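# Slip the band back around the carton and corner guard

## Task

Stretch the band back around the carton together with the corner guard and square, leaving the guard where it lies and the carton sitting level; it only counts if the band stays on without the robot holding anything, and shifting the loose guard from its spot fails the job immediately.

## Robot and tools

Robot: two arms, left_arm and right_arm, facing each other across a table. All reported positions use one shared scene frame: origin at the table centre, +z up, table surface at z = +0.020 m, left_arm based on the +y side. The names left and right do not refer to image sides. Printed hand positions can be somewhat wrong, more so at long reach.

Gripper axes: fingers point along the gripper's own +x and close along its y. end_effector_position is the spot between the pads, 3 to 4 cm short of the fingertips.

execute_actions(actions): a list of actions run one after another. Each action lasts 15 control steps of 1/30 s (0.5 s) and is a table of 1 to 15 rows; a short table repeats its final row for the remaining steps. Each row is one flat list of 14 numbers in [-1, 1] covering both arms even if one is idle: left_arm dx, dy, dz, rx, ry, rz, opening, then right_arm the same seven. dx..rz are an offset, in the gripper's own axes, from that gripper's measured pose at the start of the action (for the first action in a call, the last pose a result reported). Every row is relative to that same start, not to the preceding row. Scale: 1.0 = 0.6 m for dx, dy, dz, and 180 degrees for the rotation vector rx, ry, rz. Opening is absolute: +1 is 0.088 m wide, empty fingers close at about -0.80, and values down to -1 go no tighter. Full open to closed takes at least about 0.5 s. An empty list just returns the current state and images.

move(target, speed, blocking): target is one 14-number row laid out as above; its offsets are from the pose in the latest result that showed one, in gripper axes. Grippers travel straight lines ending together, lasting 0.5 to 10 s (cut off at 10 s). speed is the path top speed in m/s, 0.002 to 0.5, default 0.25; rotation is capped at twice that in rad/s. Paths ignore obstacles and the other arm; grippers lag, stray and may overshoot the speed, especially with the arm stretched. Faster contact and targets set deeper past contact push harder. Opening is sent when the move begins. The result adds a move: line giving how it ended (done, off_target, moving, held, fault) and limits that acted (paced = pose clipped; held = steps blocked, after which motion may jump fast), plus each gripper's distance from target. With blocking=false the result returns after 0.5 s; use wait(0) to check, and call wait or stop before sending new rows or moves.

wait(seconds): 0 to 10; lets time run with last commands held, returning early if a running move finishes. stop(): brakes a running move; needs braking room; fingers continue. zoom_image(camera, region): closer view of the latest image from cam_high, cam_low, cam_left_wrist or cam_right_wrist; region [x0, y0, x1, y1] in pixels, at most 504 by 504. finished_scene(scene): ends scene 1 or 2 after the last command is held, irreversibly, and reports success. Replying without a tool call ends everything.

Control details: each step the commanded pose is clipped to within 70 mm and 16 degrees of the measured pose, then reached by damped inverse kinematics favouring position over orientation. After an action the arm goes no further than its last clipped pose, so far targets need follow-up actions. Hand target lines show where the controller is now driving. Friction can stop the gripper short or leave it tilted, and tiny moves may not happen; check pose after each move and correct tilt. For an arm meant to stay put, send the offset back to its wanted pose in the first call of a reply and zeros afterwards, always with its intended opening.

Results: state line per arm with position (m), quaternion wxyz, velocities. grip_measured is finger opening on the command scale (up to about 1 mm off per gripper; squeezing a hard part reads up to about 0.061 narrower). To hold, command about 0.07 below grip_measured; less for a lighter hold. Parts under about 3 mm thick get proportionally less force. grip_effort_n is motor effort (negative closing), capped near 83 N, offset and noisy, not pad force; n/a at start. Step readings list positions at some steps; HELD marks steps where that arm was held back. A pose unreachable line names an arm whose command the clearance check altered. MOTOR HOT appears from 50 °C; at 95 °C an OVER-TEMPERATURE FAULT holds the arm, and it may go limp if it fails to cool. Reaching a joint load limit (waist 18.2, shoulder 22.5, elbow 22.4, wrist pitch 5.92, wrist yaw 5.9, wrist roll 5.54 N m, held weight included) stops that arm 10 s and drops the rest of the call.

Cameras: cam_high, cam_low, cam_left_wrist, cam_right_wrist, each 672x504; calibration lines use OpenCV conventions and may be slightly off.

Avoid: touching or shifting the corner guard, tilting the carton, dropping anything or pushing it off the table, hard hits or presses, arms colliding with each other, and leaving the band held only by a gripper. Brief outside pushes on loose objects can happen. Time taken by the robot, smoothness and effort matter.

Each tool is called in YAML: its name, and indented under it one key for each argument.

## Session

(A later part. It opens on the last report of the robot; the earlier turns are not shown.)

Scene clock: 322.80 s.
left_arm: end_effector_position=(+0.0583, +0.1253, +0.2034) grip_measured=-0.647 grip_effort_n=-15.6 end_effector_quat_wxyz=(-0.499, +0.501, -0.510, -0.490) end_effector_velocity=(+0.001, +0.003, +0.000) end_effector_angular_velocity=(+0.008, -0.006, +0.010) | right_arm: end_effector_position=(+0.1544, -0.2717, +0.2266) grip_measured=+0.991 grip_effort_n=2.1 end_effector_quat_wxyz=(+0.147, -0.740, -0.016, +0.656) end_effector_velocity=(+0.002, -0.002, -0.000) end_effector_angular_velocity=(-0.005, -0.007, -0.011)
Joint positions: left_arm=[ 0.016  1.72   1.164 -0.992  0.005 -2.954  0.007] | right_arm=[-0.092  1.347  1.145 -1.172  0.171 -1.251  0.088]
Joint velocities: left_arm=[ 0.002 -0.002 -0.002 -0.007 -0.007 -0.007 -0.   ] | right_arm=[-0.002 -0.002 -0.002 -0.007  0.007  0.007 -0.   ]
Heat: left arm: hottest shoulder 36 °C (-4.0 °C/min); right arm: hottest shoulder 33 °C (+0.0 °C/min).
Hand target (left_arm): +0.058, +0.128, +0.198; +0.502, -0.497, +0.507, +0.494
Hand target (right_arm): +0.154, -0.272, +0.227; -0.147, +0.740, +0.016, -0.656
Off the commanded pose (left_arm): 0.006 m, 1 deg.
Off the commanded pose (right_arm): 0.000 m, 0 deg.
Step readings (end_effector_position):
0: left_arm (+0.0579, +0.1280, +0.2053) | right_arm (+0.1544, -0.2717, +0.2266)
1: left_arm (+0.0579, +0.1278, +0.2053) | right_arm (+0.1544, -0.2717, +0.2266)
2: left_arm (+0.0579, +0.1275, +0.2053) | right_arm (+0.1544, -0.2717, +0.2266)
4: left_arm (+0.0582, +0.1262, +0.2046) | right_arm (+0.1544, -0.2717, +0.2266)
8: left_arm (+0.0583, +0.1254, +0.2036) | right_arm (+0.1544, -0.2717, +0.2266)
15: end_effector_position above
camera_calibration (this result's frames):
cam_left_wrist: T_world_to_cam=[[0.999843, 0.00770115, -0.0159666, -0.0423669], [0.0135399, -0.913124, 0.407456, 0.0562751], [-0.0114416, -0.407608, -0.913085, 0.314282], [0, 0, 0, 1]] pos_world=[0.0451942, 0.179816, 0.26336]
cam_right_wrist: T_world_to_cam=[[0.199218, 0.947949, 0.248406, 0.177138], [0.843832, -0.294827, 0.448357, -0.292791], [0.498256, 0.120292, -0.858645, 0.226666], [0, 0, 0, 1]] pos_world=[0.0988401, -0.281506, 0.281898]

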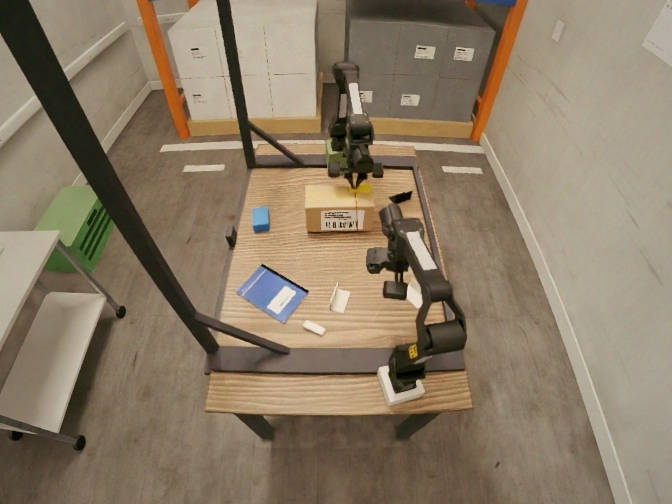

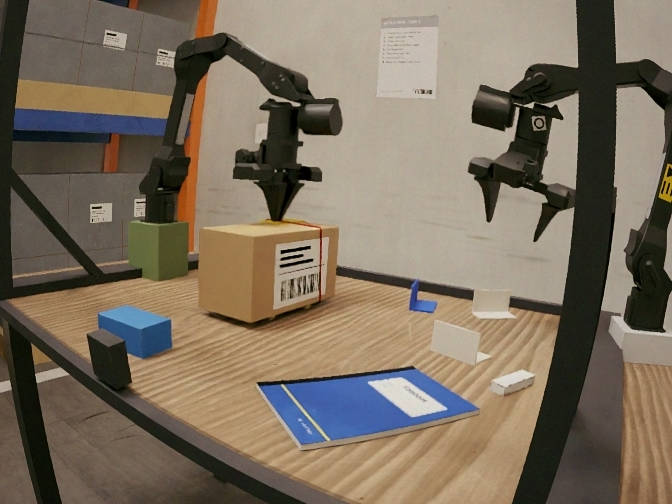

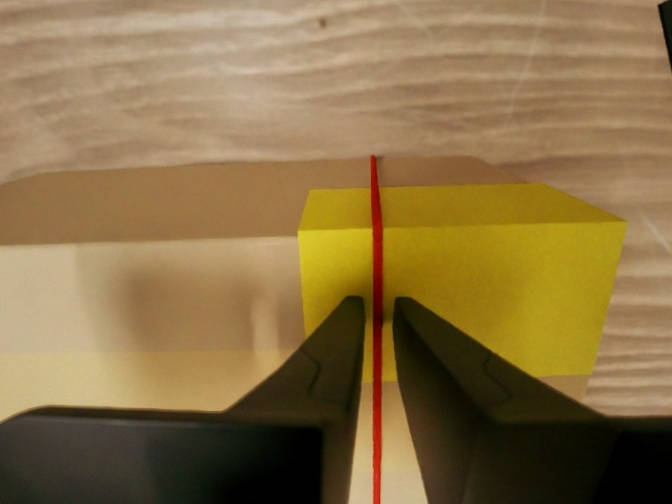

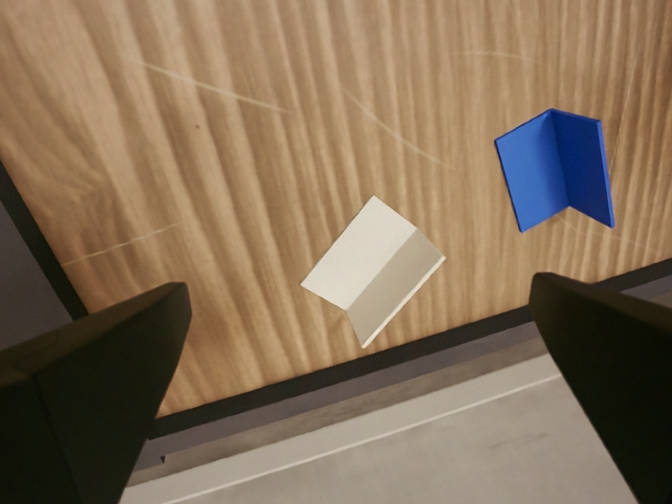

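execute_actions:
  actions:
    - [[0.004,0,0,0,0,0,-0.67,0,0,0,0,0,0,1],[0.004,0,0,0,0,0,-0.69,0,0,0,0,0,0,1],[0.004,0,0,0,0,0,-0.7,0,0,0,0,0,0,1],[0.004,0,0,0,0,0,-0.72,0,0,0,0,0,0,1],[0.004,0,0,0,0,0,-0.73,0,0,0,0,0,0,1],[0.004,0,0,0,0,0,-0.75,0,0,0,0,0,0,1],[0.004,0,0,0,0,0,-0.77,0,0,0,0,0,0,1],[0.004,0,0,0,0,0,-0.78,0,0,0,0,0,0,1],[0.004,0,0,0,0,0,-0.8,0,0,0,0,0,0,1],[0.004,0,0,0,0,0,-0.82,0,0,0,0,0,0,1],[0.004,0,0,0,0,0,-0.85,0,0,0,0,0,0,1],[0.004,0,0,0,0,0,-0.9,0,0,0,0,0,0,1]]
    - [[0,0,0,0,0,0,-0.9,0,0,0,0,0,0,1]]
    - [[-0.008,0,0,0,0,0,-0.9,0,0,0,0,0,0,1],[-0.016,0,0,0,0,0,-0.9,0,0,0,0,0,0,1],[-0.024,0,0,0,0,0,-0.9,0,0,0,0,0,0,1]]

zoom_image:
  camera: "cam_low"
  region: [220, 180, 360, 260]

Scene clock: 330.50 s.
left_arm: end_effector_position=(+0.0582, +0.1258, +0.2117) grip_measured=-0.815 grip_effort_n=-83.5 end_effector_quat_wxyz=(-0.501, +0.498, -0.508, -0.493) end_effector_velocity=(-0.003, +0.005, +0.000) end_effector_angular_velocity=(+0.020, +0.011, +0.019) | right_arm: end_effector_position=(+0.1544, -0.2717, +0.2266) grip_measured=+0.991 grip_effort_n=1.6 end_effector_quat_wxyz=(+0.147, -0.740, -0.016, +0.656) end_effector_velocity=(-0.001, -0.002, -0.001) end_effector_angular_velocity=(-0.007, +0.008, -0.003)
Joint positions: left_arm=[ 0.016  1.717  1.195 -1.037  0.005 -2.954  0.   ] | right_arm=[-0.092  1.347  1.145 -1.172  0.171 -1.251  0.088]
Joint velocities: left_arm=[-0.002 -0.002 -0.002 -0.022  0.007 -0.022  0.   ] | right_arm=[ 0.002 -0.002 -0.002 -0.007 -0.007  0.007 -0.   ]
Heat: left arm: hottest shoulder 36 °C (-3.0 °C/min); right arm: hottest shoulder 33 °C (+0.0 °C/min).
Hand target (left_arm): +0.058, +0.124, +0.218; +0.497, -0.503, +0.511, +0.488
Hand target (right_arm): +0.154, -0.272, +0.227; -0.147, +0.740, +0.016, -0.656
Off the commanded pose (left_arm): 0.006 m, 1 deg.
Off the commanded pose (right_arm): 0.000 m, 0 deg.
Step readings (end_effector_position; steps 1 to 15: 1st action; 16 to 30: 2nd action; 31 to 45: 3rd action):
0: left_arm (+0.0583, +0.1253, +0.2034) | right_arm (+0.1544, -0.2717, +0.2266)
1: left_arm (+0.0583, +0.1253, +0.2034) | right_arm (+0.1544, -0.2717, +0.2266)
2: left_arm (+0.0583, +0.1252, +0.2034) | right_arm (+0.1544, -0.2717, +0.2266)
4: left_arm (+0.0584, +0.1248, +0.2034) | right_arm (+0.1544, -0.2717, +0.2266)
8: left_arm (+0.0585, +0.1243, +0.2034) | right_arm (+0.1544, -0.2717, +0.2266)
15: left_arm (+0.0585, +0.1241, +0.2034) | right_arm (+0.1544, -0.2717, +0.2266)
16: left_arm (+0.0585, +0.1241, +0.2034) | right_arm (+0.1544, -0.2717, +0.2266)
17: left_arm (+0.0585, +0.1241, +0.2034) | right_arm (+0.1544, -0.2717, +0.2266)
19: left_arm (+0.0585, +0.1241, +0.2034) | right_arm (+0.1544, -0.2717, +0.2266)
23: left_arm (+0.0585, +0.1241, +0.2034) | right_arm (+0.1544, -0.2717, +0.2266)
30: left_arm (+0.0585, +0.1241, +0.2034) | right_arm (+0.1544, -0.2717, +0.2266)
31: left_arm (+0.0585, +0.1241, +0.2037) | right_arm (+0.1544, -0.2717, +0.2266)
32: left_arm (+0.0585, +0.1244, +0.2044) | right_arm (+0.1544, -0.2717, +0.2266)
34: left_arm (+0.0582, +0.1259, +0.2069) | right_arm (+0.1544, -0.2717, +0.2266)
38: left_arm (+0.0583, +0.1254, +0.2112) | right_arm (+0.1544, -0.2717, +0.2266)
45: end_effector_position above
camera_calibration (this result's frames):
cam_left_wrist: T_world_to_cam=[[0.999812, 0.00787832, -0.0176942, -0.041811], [0.0142687, -0.917363, 0.397796, 0.0558449], [-0.0130981, -0.397974, -0.917303, 0.321865], [0, 0, 0, 1]] pos_world=[0.0452222, 0.179653, 0.272293]
cam_right_wrist: T_world_to_cam=[[0.199218, 0.947949, 0.248406, 0.177138], [0.843832, -0.294827, 0.448357, -0.292791], [0.498256, 0.120292, -0.858645, 0.226666], [0, 0, 0, 1]] pos_world=[0.0988401, -0.281506, 0.281898]

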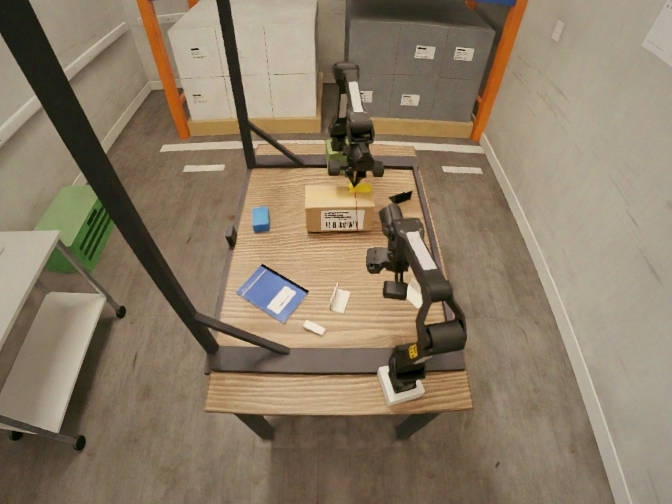

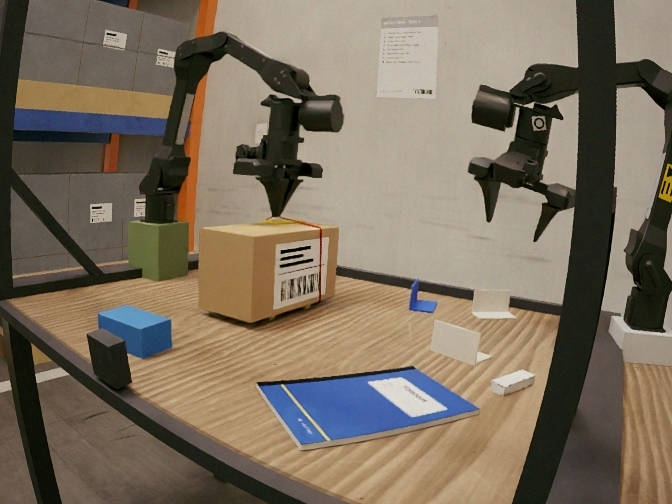

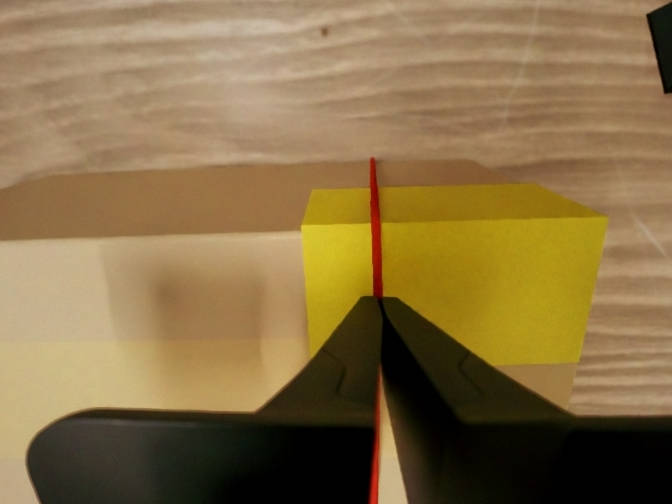

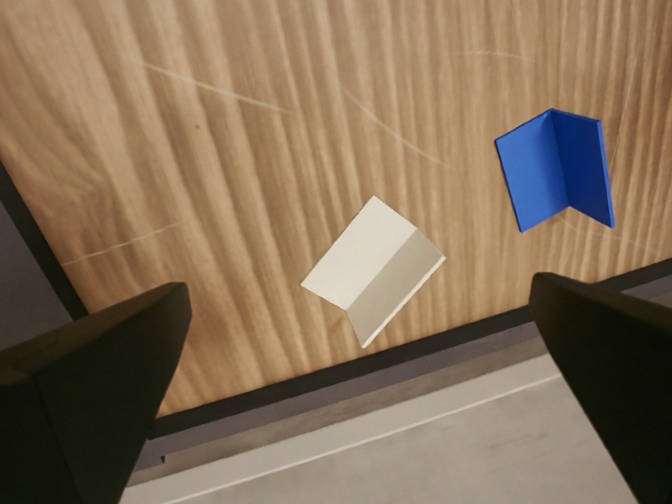

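Region (220, 180, 360, 260) of cam_low's 672x504 image, scaled by 3.600, with more detail than that image has; it fills the top 288 rows of this view, and the rest is white.

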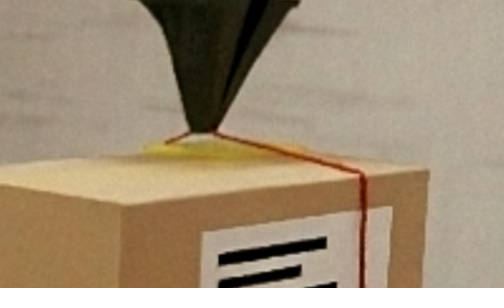

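move:
  target: [-0.012,0,0.058,0,0,0,-0.9,0,0,0,0,0,0,1]
  speed: 0.03

move:
  target: [0,-0.02,0.008,0,0,0,-0.9,0,0,0,0,0,0,1]
  speed: 0.03

zoom_image:
  camera: "cam_low"
  region: [220, 180, 360, 260]

Scene clock: 339.90 s.
left_arm: end_effector_position=(+0.0589, +0.1513, +0.2193) grip_measured=-0.815 grip_effort_n=-83.5 end_effector_quat_wxyz=(-0.496, +0.505, -0.512, -0.487) end_effector_velocity=(-0.001, +0.008, -0.003) end_effector_angular_velocity=(+0.033, -0.002, -0.010) | right_arm: end_effector_position=(+0.1544, -0.2717, +0.2266) grip_measured=+0.991 grip_effort_n=1.6 end_effector_quat_wxyz=(+0.147, -0.740, -0.016, +0.656) end_effector_velocity=(-0.002, -0.004, -0.001) end_effector_angular_velocity=(-0.014, +0.015, +0.023)
Joint positions: left_arm=[ 0.034  1.599  1.096 -1.035  0.005 -2.937  0.   ] | right_arm=[-0.092  1.347  1.145 -1.172  0.171 -1.251  0.088]
Joint velocities: left_arm=[-0.002 -0.002 -0.012 -0.022 -0.007  0.007  0.   ] | right_arm=[-0.002 -0.007 -0.007 -0.007 -0.022 -0.022 -0.   ]
Heat: left arm: hottest shoulder 37 °C (-2.0 °C/min); right arm: hottest shoulder 33 °C (+0.0 °C/min).
Hand target (left_arm): +0.059, +0.160, +0.219; +0.501, -0.498, +0.508, +0.493
Hand target (right_arm): +0.154, -0.272, +0.227; -0.147, +0.740, +0.016, -0.656
Off the commanded pose (left_arm): 0.009 m, 1 deg.
Off the commanded pose (right_arm): 0.000 m, 0 deg.
move: off_target (left_arm)
camera_calibration (this result's frames):
cam_left_wrist: T_world_to_cam=[[0.999873, 0.00830989, -0.0135942, -0.0435189], [0.0132265, -0.908628, 0.417396, 0.070702], [-0.00888357, -0.417523, -0.908623, 0.33977], [0, 0, 0, 1]] pos_world=[0.0455966, 0.206465, 0.27862]
cam_right_wrist: T_world_to_cam=[[0.199218, 0.947949, 0.248406, 0.177138], [0.843832, -0.294827, 0.448357, -0.292791], [0.498256, 0.120292, -0.858645, 0.226666], [0, 0, 0, 1]] pos_world=[0.0988401, -0.281506, 0.281898]

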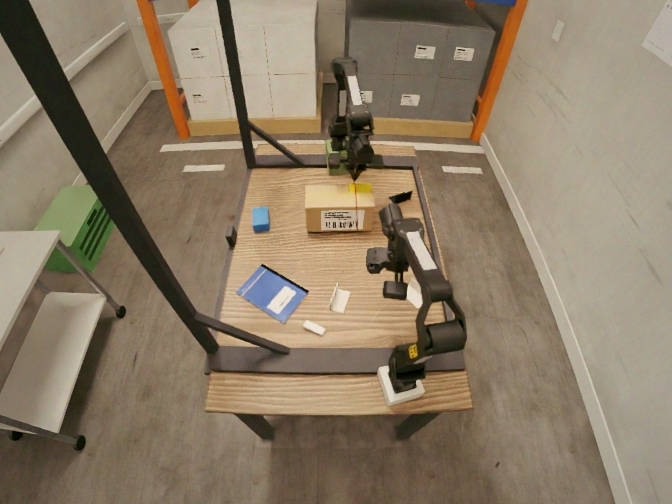

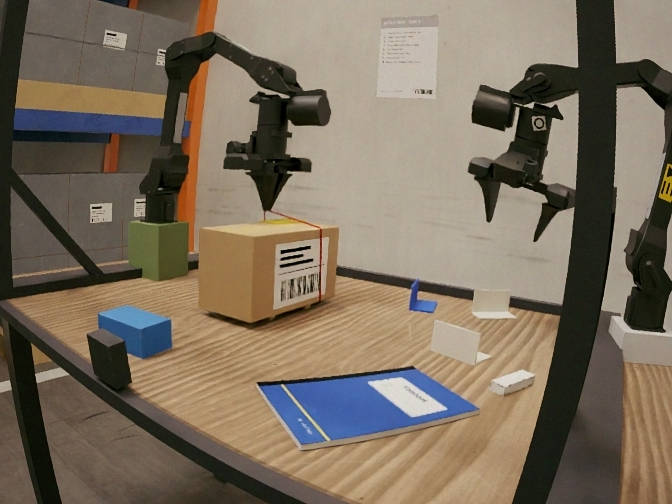

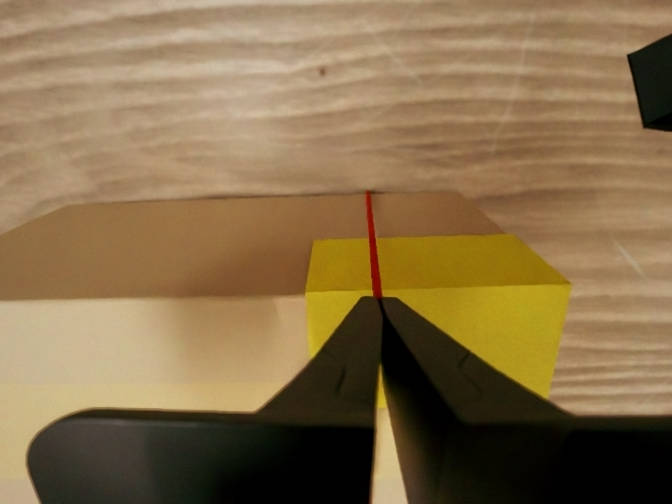

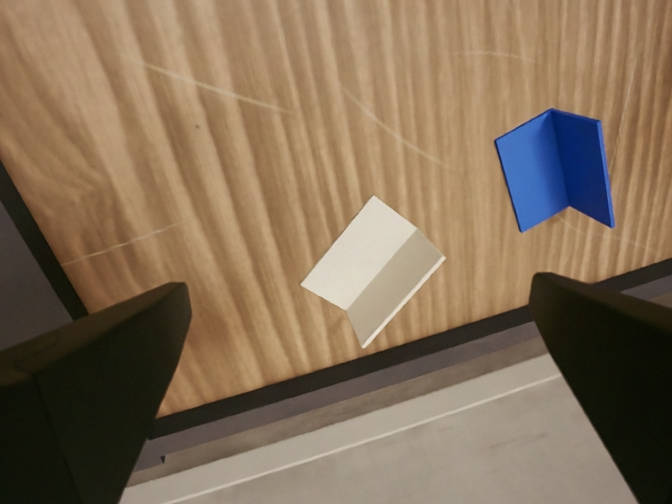

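Scene clock: 340.63 s.
left_arm: end_effector_position=(+0.0695, +0.1503, +0.2194) grip_measured=-0.815 grip_effort_n=-83.5 end_effector_quat_wxyz=(-0.493, +0.508, -0.516, -0.482) end_effector_velocity=(-0.004, +0.001, -0.000) end_effector_angular_velocity=(+0.002, +0.023, -0.011) | right_arm: end_effector_position=(+0.1544, -0.2717, +0.2266) grip_measured=+0.991 grip_effort_n=1.2 end_effector_quat_wxyz=(+0.147, -0.740, -0.016, +0.656) end_effector_velocity=(-0.000, -0.002, -0.001) end_effector_angular_velocity=(-0.007, +0.008, -0.008)
Joint positions: left_arm=[ 0.073  1.599  1.096 -1.02   0.01  -2.896  0.   ] | right_arm=[-0.092  1.347  1.145 -1.172  0.171 -1.251  0.088]
Joint velocities: left_arm=[-0.002 -0.002 -0.002 -0.007  0.022  0.007  0.   ] | right_arm=[-0.002 -0.002 -0.002 -0.007 -0.007  0.007 -0.   ]
Heat: left arm: hottest shoulder 37 °C (-2.0 °C/min); right arm: hottest shoulder 33 °C (+0.0 °C/min).
Hand target (left_arm): +0.071, +0.156, +0.219; +0.496, -0.505, +0.512, +0.487
Hand target (right_arm): +0.154, -0.272, +0.227; -0.147, +0.740, +0.016, -0.656
Off the commanded pose (left_arm): 0.006 m, 1 deg.
Off the commanded pose (right_arm): 0.000 m, 0 deg.
move: done
camera_calibration (this result's frames):
cam_left_wrist: T_world_to_cam=[[0.999883, 0.00640724, -0.0138918, -0.0537434], [0.011771, -0.902226, 0.431104, 0.065692], [-0.00977139, -0.431217, -0.902196, 0.340261], [0, 0, 0, 1]] pos_world=[0.0562887, 0.20634, 0.277916]
cam_right_wrist: T_world_to_cam=[[0.199218, 0.947949, 0.248406, 0.177138], [0.843832, -0.294827, 0.448357, -0.292791], [0.498256, 0.120292, -0.858645, 0.226666], [0, 0, 0, 1]] pos_world=[0.0988401, -0.281506, 0.281898]

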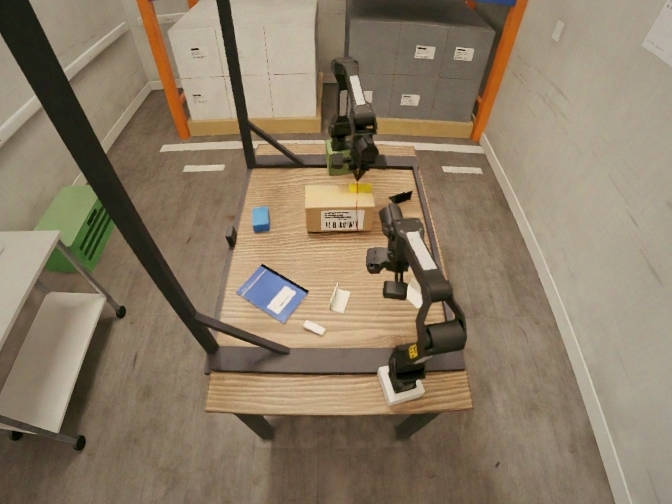

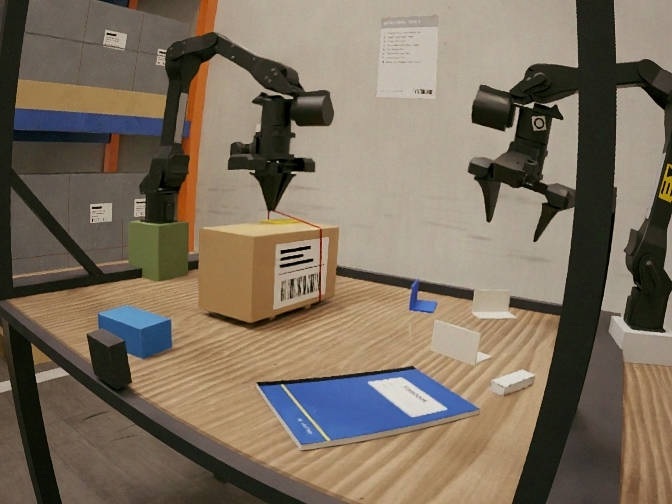

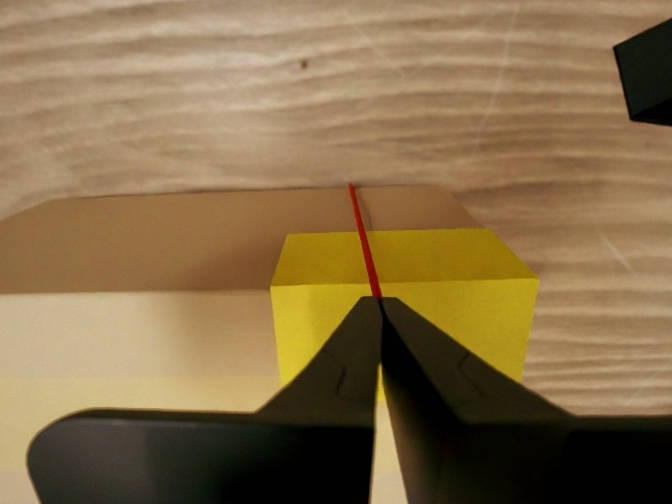

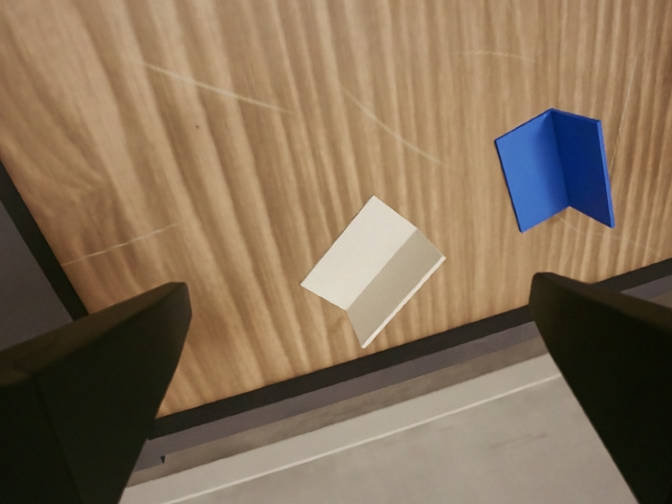

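Region (220, 180, 360, 260) of cam_low's 672x504 image, scaled by 3.600, with more detail than that image has; it fills the top 288 rows of this view, and the rest is white.

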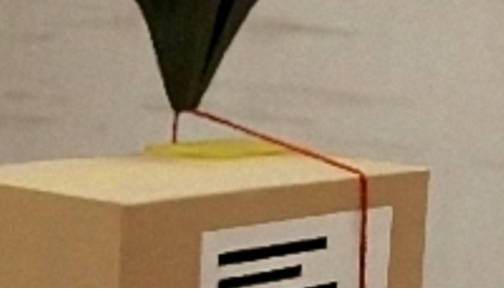

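execute_actions:
  actions:
    - [[0,0,0.004,0,-0.008,0,-0.9,0,0,0,0,0,0,1],[0,0,0.008,0,-0.016,0,-0.9,0,0,0,0,0,0,1],[0,0,0.012,0,-0.022,0,-0.9,0,0,0,0,0,0,1],[0,0,0.015,0,-0.022,0,-0.9,0,0,0,0,0,0,1]]
    - [[0.008,0,0.002,0,-0.005,0,-0.9,0,0,0,0,0,0,1],[0.016,0,0.004,0,-0.01,0,-0.9,0,0,0,0,0,0,1],[0.024,0,0.005,0,-0.01,0,-0.9,0,0,0,0,0,0,1],[0.03,0,0.005,0,-0.01,0,-0.9,0,0,0,0,0,0,1]]

zoom_image:
  camera: "cam_low"
  region: [220, 180, 360, 260]

Scene clock: 350.00 s.
left_arm: end_effector_position=(+0.0691, +0.1478, +0.2122) grip_measured=-0.815 grip_effort_n=-83.5 end_effector_quat_wxyz=(-0.499, +0.501, -0.513, -0.487) end_effector_velocity=(+0.004, +0.006, -0.000) end_effector_angular_velocity=(+0.029, -0.030, +0.021) | right_arm: end_effector_position=(+0.1544, -0.2717, +0.2266) grip_measured=+0.991 grip_effort_n=1.2 end_effector_quat_wxyz=(+0.147, -0.740, -0.016, +0.656) end_effector_velocity=(+0.002, -0.002, -0.000) end_effector_angular_velocity=(-0.009, -0.013, +0.017)
Joint positions: left_arm=[ 0.068  1.632  1.102 -1.013  0.006 -2.896  0.   ] | right_arm=[-0.092  1.347  1.145 -1.172  0.171 -1.251  0.088]
Joint velocities: left_arm=[-0.002 -0.002 -0.002 -0.022 -0.037 -0.022  0.   ] | right_arm=[-0.002 -0.002 -0.002 -0.007  0.007 -0.022 -0.   ]
Heat: left arm: hottest shoulder 37 °C (-2.0 °C/min); right arm: hottest shoulder 33 °C (+0.0 °C/min).
Hand target (left_arm): +0.069, +0.156, +0.205; +0.509, -0.490, +0.502, +0.499
Hand target (right_arm): +0.154, -0.272, +0.227; -0.147, +0.740, +0.016, -0.656
Off the commanded pose (left_arm): 0.012 m, 3 deg.
Off the commanded pose (right_arm): 0.000 m, 0 deg.
Step readings (end_effector_position; steps 1 to 15: 1st action; 16 to 30: 2nd action):
0: left_arm (+0.0696, +0.1503, +0.2194) | right_arm (+0.1544, -0.2717, +0.2266)
1: left_arm (+0.0697, +0.1500, +0.2197) | right_arm (+0.1544, -0.2717, +0.2266)
2: left_arm (+0.0696, +0.1499, +0.2203) | right_arm (+0.1544, -0.2717, +0.2266)
4: left_arm (+0.0690, +0.1509, +0.2220) | right_arm (+0.1544, -0.2717, +0.2266)
8: left_arm (+0.0687, +0.1529, +0.2226) | right_arm (+0.1544, -0.2717, +0.2266)
15: left_arm (+0.0686, +0.1535, +0.2224) | right_arm (+0.1544, -0.2717, +0.2266)
16: left_arm (+0.0686, +0.1534, +0.2224) | right_arm (+0.1544, -0.2717, +0.2266)
17: left_arm (+0.0686, +0.1524, +0.2220) | right_arm (+0.1544, -0.2717, +0.2266)
19: left_arm (+0.0691, +0.1489, +0.2198) | right_arm (+0.1544, -0.2717, +0.2266)
23: left_arm (+0.0689, +0.1487, +0.2131) | right_arm (+0.1544, -0.2717, +0.2266)
30: end_effector_position above
camera_calibration (this result's frames):
cam_left_wrist: T_world_to_cam=[[0.999893, 0.00112351, -0.0145829, -0.0525118], [0.00703902, -0.91095, 0.412456, 0.0721273], [-0.0128209, -0.412515, -0.910861, 0.331949], [0, 0, 0, 1]] pos_world=[0.0562544, 0.202697, 0.271844]
cam_right_wrist: T_world_to_cam=[[0.199218, 0.947949, 0.248406, 0.177138], [0.843832, -0.294827, 0.448357, -0.292791], [0.498256, 0.120292, -0.858645, 0.226666], [0, 0, 0, 1]] pos_world=[0.0988401, -0.281506, 0.281898]

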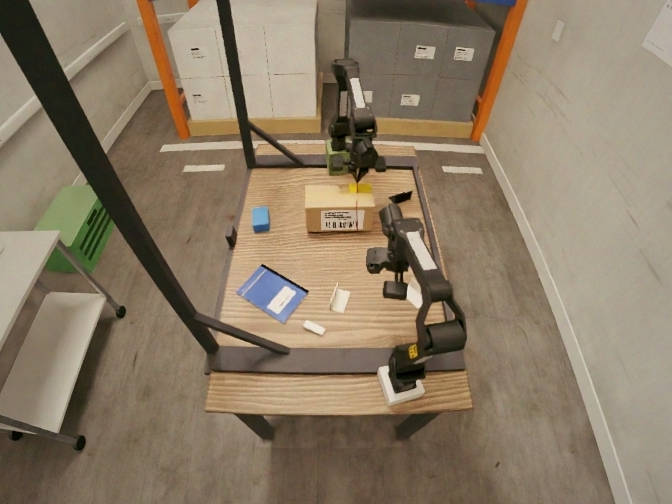

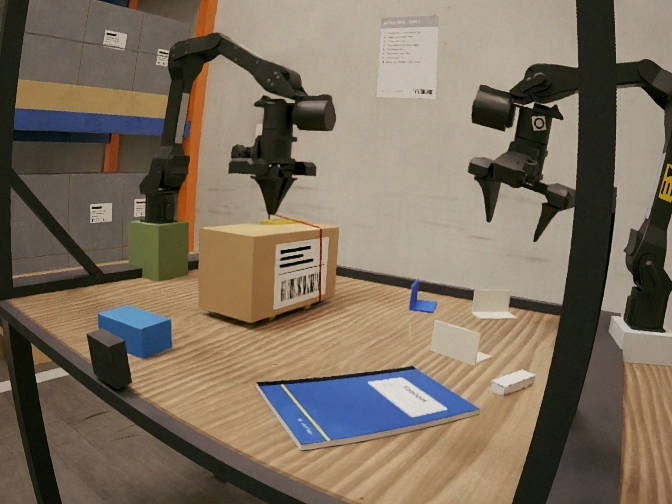

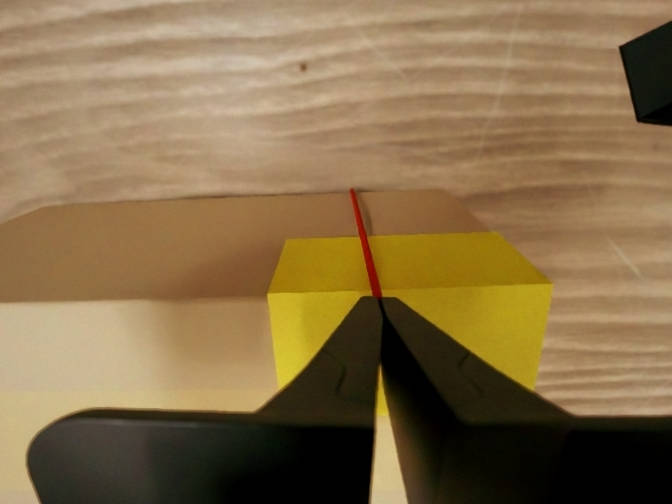

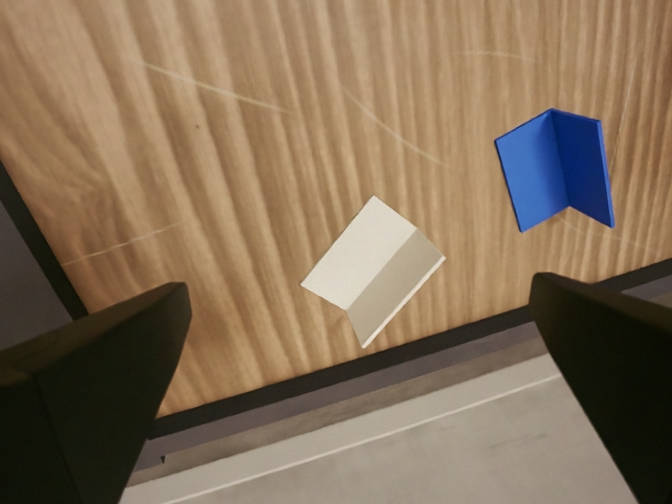

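Region (220, 180, 360, 260) of cam_low's 672x504 image, scaled by 3.600, with more detail than that image has; it fills the top 288 rows of this view, and the rest is white.

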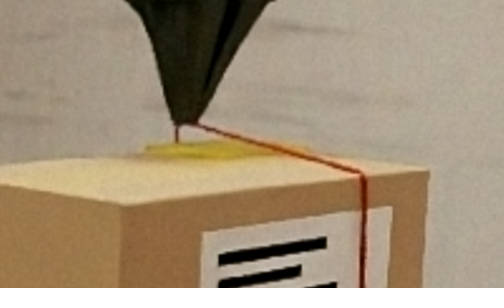

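execute_actions:
  actions:
    - [[0,0,0.006,0,0,0,-0.9,0,0,0,0,0,0,1],[0.002,0,0.012,0,-0.005,0,-0.9,0,0,0,0,0,0,1],[0.006,0,0.018,0,-0.01,0,-0.9,0,0,0,0,0,0,1],[0.012,0,0.022,0,-0.01,0,-0.9,0,0,0,0,0,0,1]]

zoom_image:
  camera: "cam_low"
  region: [220, 180, 360, 260]

Scene clock: 355.90 s.
left_arm: end_effector_position=(+0.0683, +0.1515, +0.2065) grip_measured=-0.815 grip_effort_n=-83.5 end_effector_quat_wxyz=(-0.501, +0.499, -0.512, -0.489) end_effector_velocity=(-0.000, +0.004, -0.001) end_effector_angular_velocity=(+0.014, -0.004, +0.005) | right_arm: end_effector_position=(+0.1544, -0.2717, +0.2266) grip_measured=+0.991 grip_effort_n=1.6 end_effector_quat_wxyz=(+0.147, -0.740, -0.016, +0.656) end_effector_velocity=(+0.000, -0.003, -0.002) end_effector_angular_velocity=(-0.014, +0.004, +0.006)
Joint positions: left_arm=[ 0.068  1.63   1.077 -0.998  0.006 -2.895  0.   ] | right_arm=[-0.092  1.347  1.145 -1.172  0.171 -1.251  0.088]
Joint velocities: left_arm=[-0.002 -0.002 -0.007 -0.007 -0.007 -0.007  0.   ] | right_arm=[-0.002 -0.002 -0.007 -0.007 -0.007 -0.007 -0.   ]
Heat: left arm: hottest shoulder 36 °C (-3.0 °C/min); right arm: hottest shoulder 33 °C (+0.0 °C/min).
Hand target (left_arm): +0.069, +0.161, +0.205; +0.507, -0.493, +0.505, +0.495
Hand target (right_arm): +0.154, -0.272, +0.227; -0.147, +0.740, +0.016, -0.656
Off the commanded pose (left_arm): 0.010 m, 1 deg.
Off the commanded pose (right_arm): 0.000 m, 0 deg.
Step readings (end_effector_position):
0: left_arm (+0.0691, +0.1477, +0.2122) | right_arm (+0.1544, -0.2717, +0.2266)
1: left_arm (+0.0692, +0.1474, +0.2122) | right_arm (+0.1544, -0.2717, +0.2266)
2: left_arm (+0.0693, +0.1467, +0.2122) | right_arm (+0.1544, -0.2717, +0.2266)
4: left_arm (+0.0691, +0.1476, +0.2112) | right_arm (+0.1544, -0.2717, +0.2266)
8: left_arm (+0.0683, +0.1515, +0.2070) | right_arm (+0.1544, -0.2717, +0.2266)
15: end_effector_position above
camera_calibration (this result's frames):
cam_left_wrist: T_world_to_cam=[[0.999867, 0.000100266, -0.0163119, -0.0512455], [0.00670399, -0.914153, 0.405313, 0.0798702], [-0.014871, -0.405369, -0.914032, 0.327977], [0, 0, 0, 1]] pos_world=[0.0555805, 0.20597, 0.266573]
cam_right_wrist: T_world_to_cam=[[0.199218, 0.947949, 0.248406, 0.177138], [0.843832, -0.294827, 0.448357, -0.292791], [0.498256, 0.120292, -0.858645, 0.226666], [0, 0, 0, 1]] pos_world=[0.0988401, -0.281506, 0.281898]

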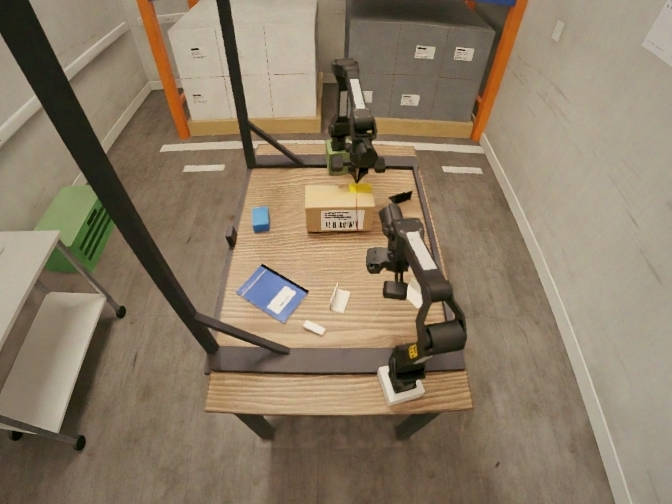

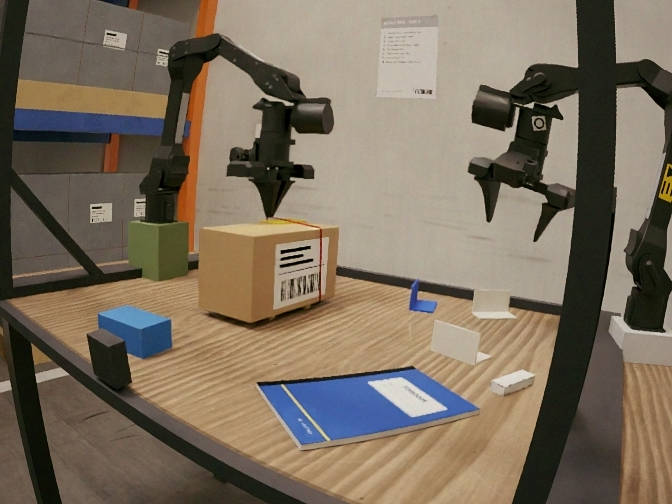

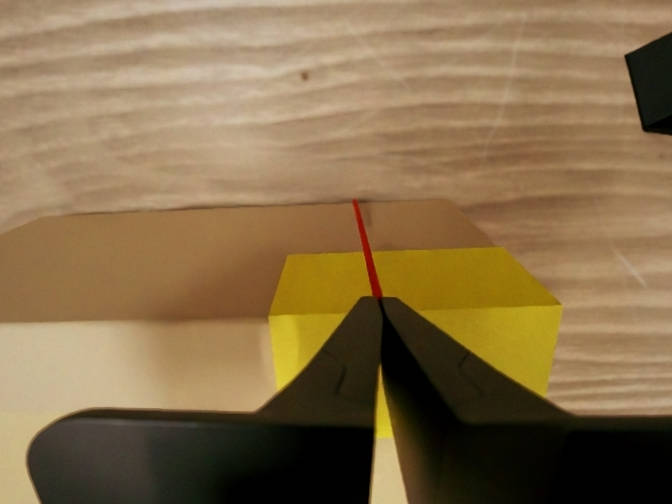

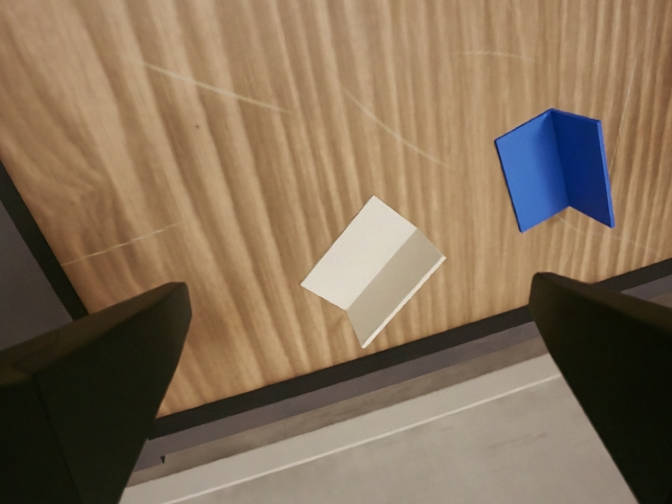

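Region (220, 180, 360, 260) of cam_low's 672x504 image, scaled by 3.600, with more detail than that image has; it fills the top 288 rows of this view, and the rest is white.

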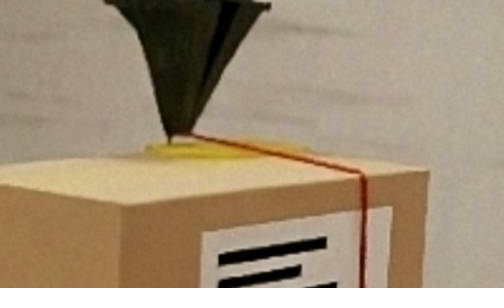

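execute_actions:
  actions:
    - [[0.002,0,0.006,0,0,0,-0.9,0,0,0,0,0,0,1],[0.006,-0.001,0.012,0,0,0,-0.9,0,0,0,0,0,0,1],[0.012,-0.001,0.016,0,-0.005,0,-0.9,0,0,0,0,0,0,1],[0.018,-0.001,0.02,0,-0.005,0,-0.9,0,0,0,0,0,0,1]]

zoom_image:
  camera: "cam_low"
  region: [220, 180, 360, 260]

Scene clock: 359.90 s.
left_arm: end_effector_position=(+0.0688, +0.1519, +0.2016) grip_measured=-0.815 grip_effort_n=-83.5 end_effector_quat_wxyz=(-0.497, +0.505, -0.516, -0.481) end_effector_velocity=(-0.001, +0.007, -0.000) end_effector_angular_velocity=(+0.023, -0.002, +0.005) | right_arm: end_effector_position=(+0.1544, -0.2717, +0.2266) grip_measured=+0.991 grip_effort_n=1.6 end_effector_quat_wxyz=(+0.147, -0.740, -0.016, +0.656) end_effector_velocity=(+0.002, -0.002, -0.000) end_effector_angular_velocity=(-0.007, -0.010, +0.003)
Joint positions: left_arm=[ 0.07   1.617  1.042 -0.953  0.006 -2.89   0.   ] | right_arm=[-0.092  1.347  1.145 -1.172  0.171 -1.251  0.088]
Joint velocities: left_arm=[-0.002 -0.007 -0.007 -0.022 -0.007 -0.007  0.   ] | right_arm=[-0.002 -0.002 -0.002 -0.007  0.007 -0.007 -0.   ]
Heat: left arm: hottest shoulder 36 °C (-2.0 °C/min); right arm: hottest shoulder 33 °C (+0.0 °C/min).
Hand target (left_arm): +0.069, +0.163, +0.196; +0.505, -0.495, +0.508, +0.493
Hand target (right_arm): +0.154, -0.272, +0.227; -0.147, +0.740, +0.016, -0.656
Off the commanded pose (left_arm): 0.013 m, 2 deg.
Off the commanded pose (right_arm): 0.000 m, 0 deg.
Step readings (end_effector_position):
0: left_arm (+0.0683, +0.1514, +0.2065) | right_arm (+0.1544, -0.2717, +0.2266)
1: left_arm (+0.0684, +0.1510, +0.2065) | right_arm (+0.1544, -0.2717, +0.2266)
2: left_arm (+0.0686, +0.1500, +0.2062) | right_arm (+0.1544, -0.2717, +0.2266)
4: left_arm (+0.0688, +0.1501, +0.2043) | right_arm (+0.1544, -0.2717, +0.2266)
8: left_arm (+0.0689, +0.1517, +0.2017) | right_arm (+0.1544, -0.2717, +0.2266)
15: end_effector_position above
camera_calibration (this result's frames):
cam_left_wrist: T_world_to_cam=[[0.999928, -0.00214508, -0.0118228, -0.0524493], [0.0030933, -0.904819, 0.425786, 0.0769083], [-0.0116108, -0.425792, -0.904747, 0.324718], [0, 0, 0, 1]] pos_world=[0.0559779, 0.207738, 0.260421]
cam_right_wrist: T_world_to_cam=[[0.199218, 0.947949, 0.248406, 0.177138], [0.843832, -0.294827, 0.448357, -0.292791], [0.498256, 0.120292, -0.858645, 0.226666], [0, 0, 0, 1]] pos_world=[0.0988401, -0.281506, 0.281898]

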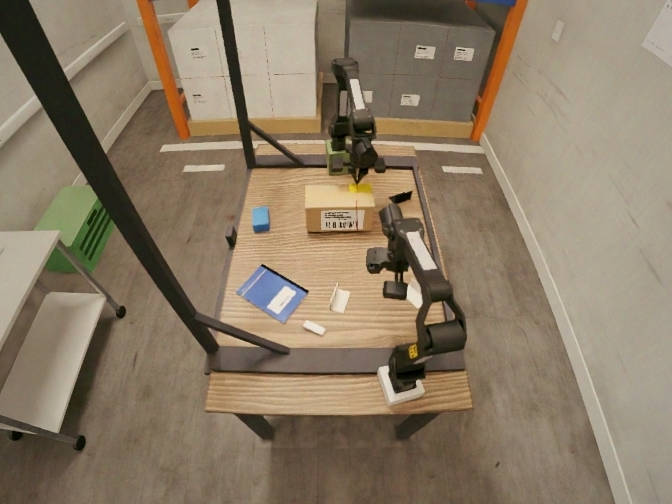

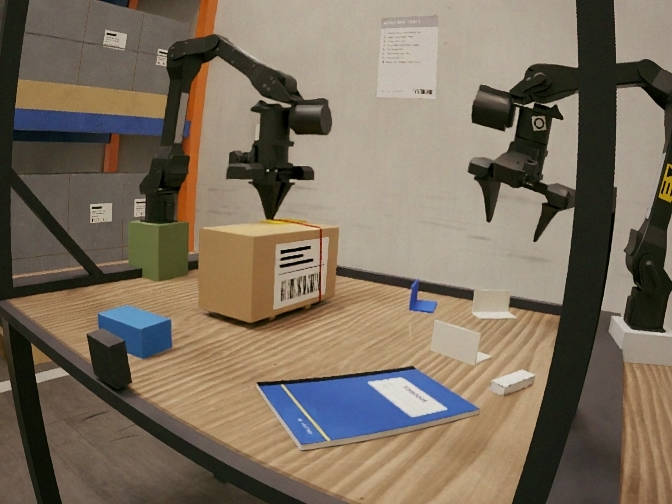

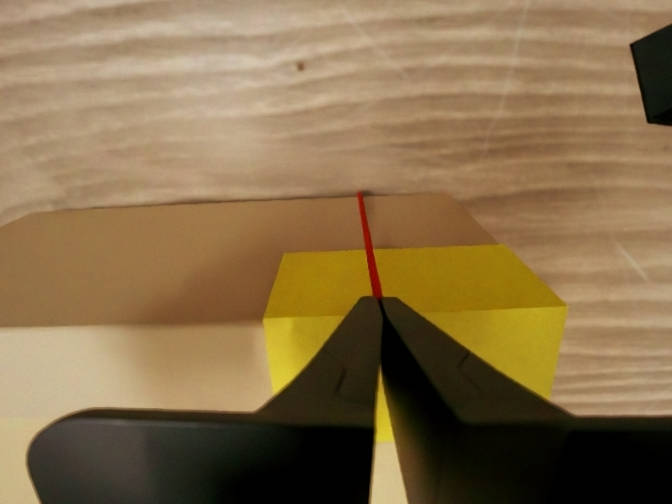

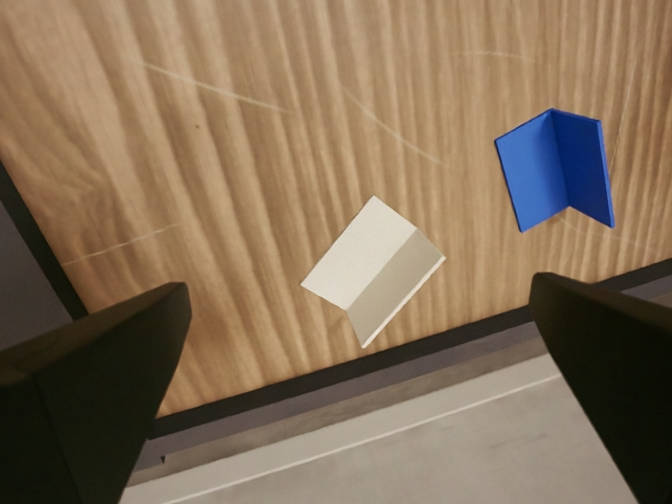

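Region (220, 180, 360, 260) of cam_low's 672x504 image, scaled by 3.600, with more detail than that image has; it fills the top 288 rows of this view, and the rest is white.

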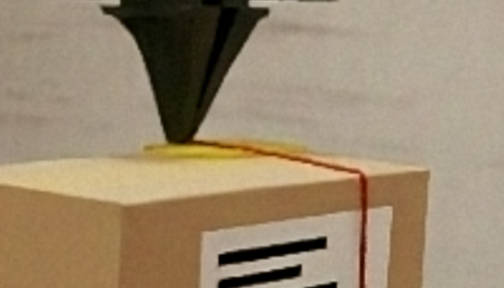

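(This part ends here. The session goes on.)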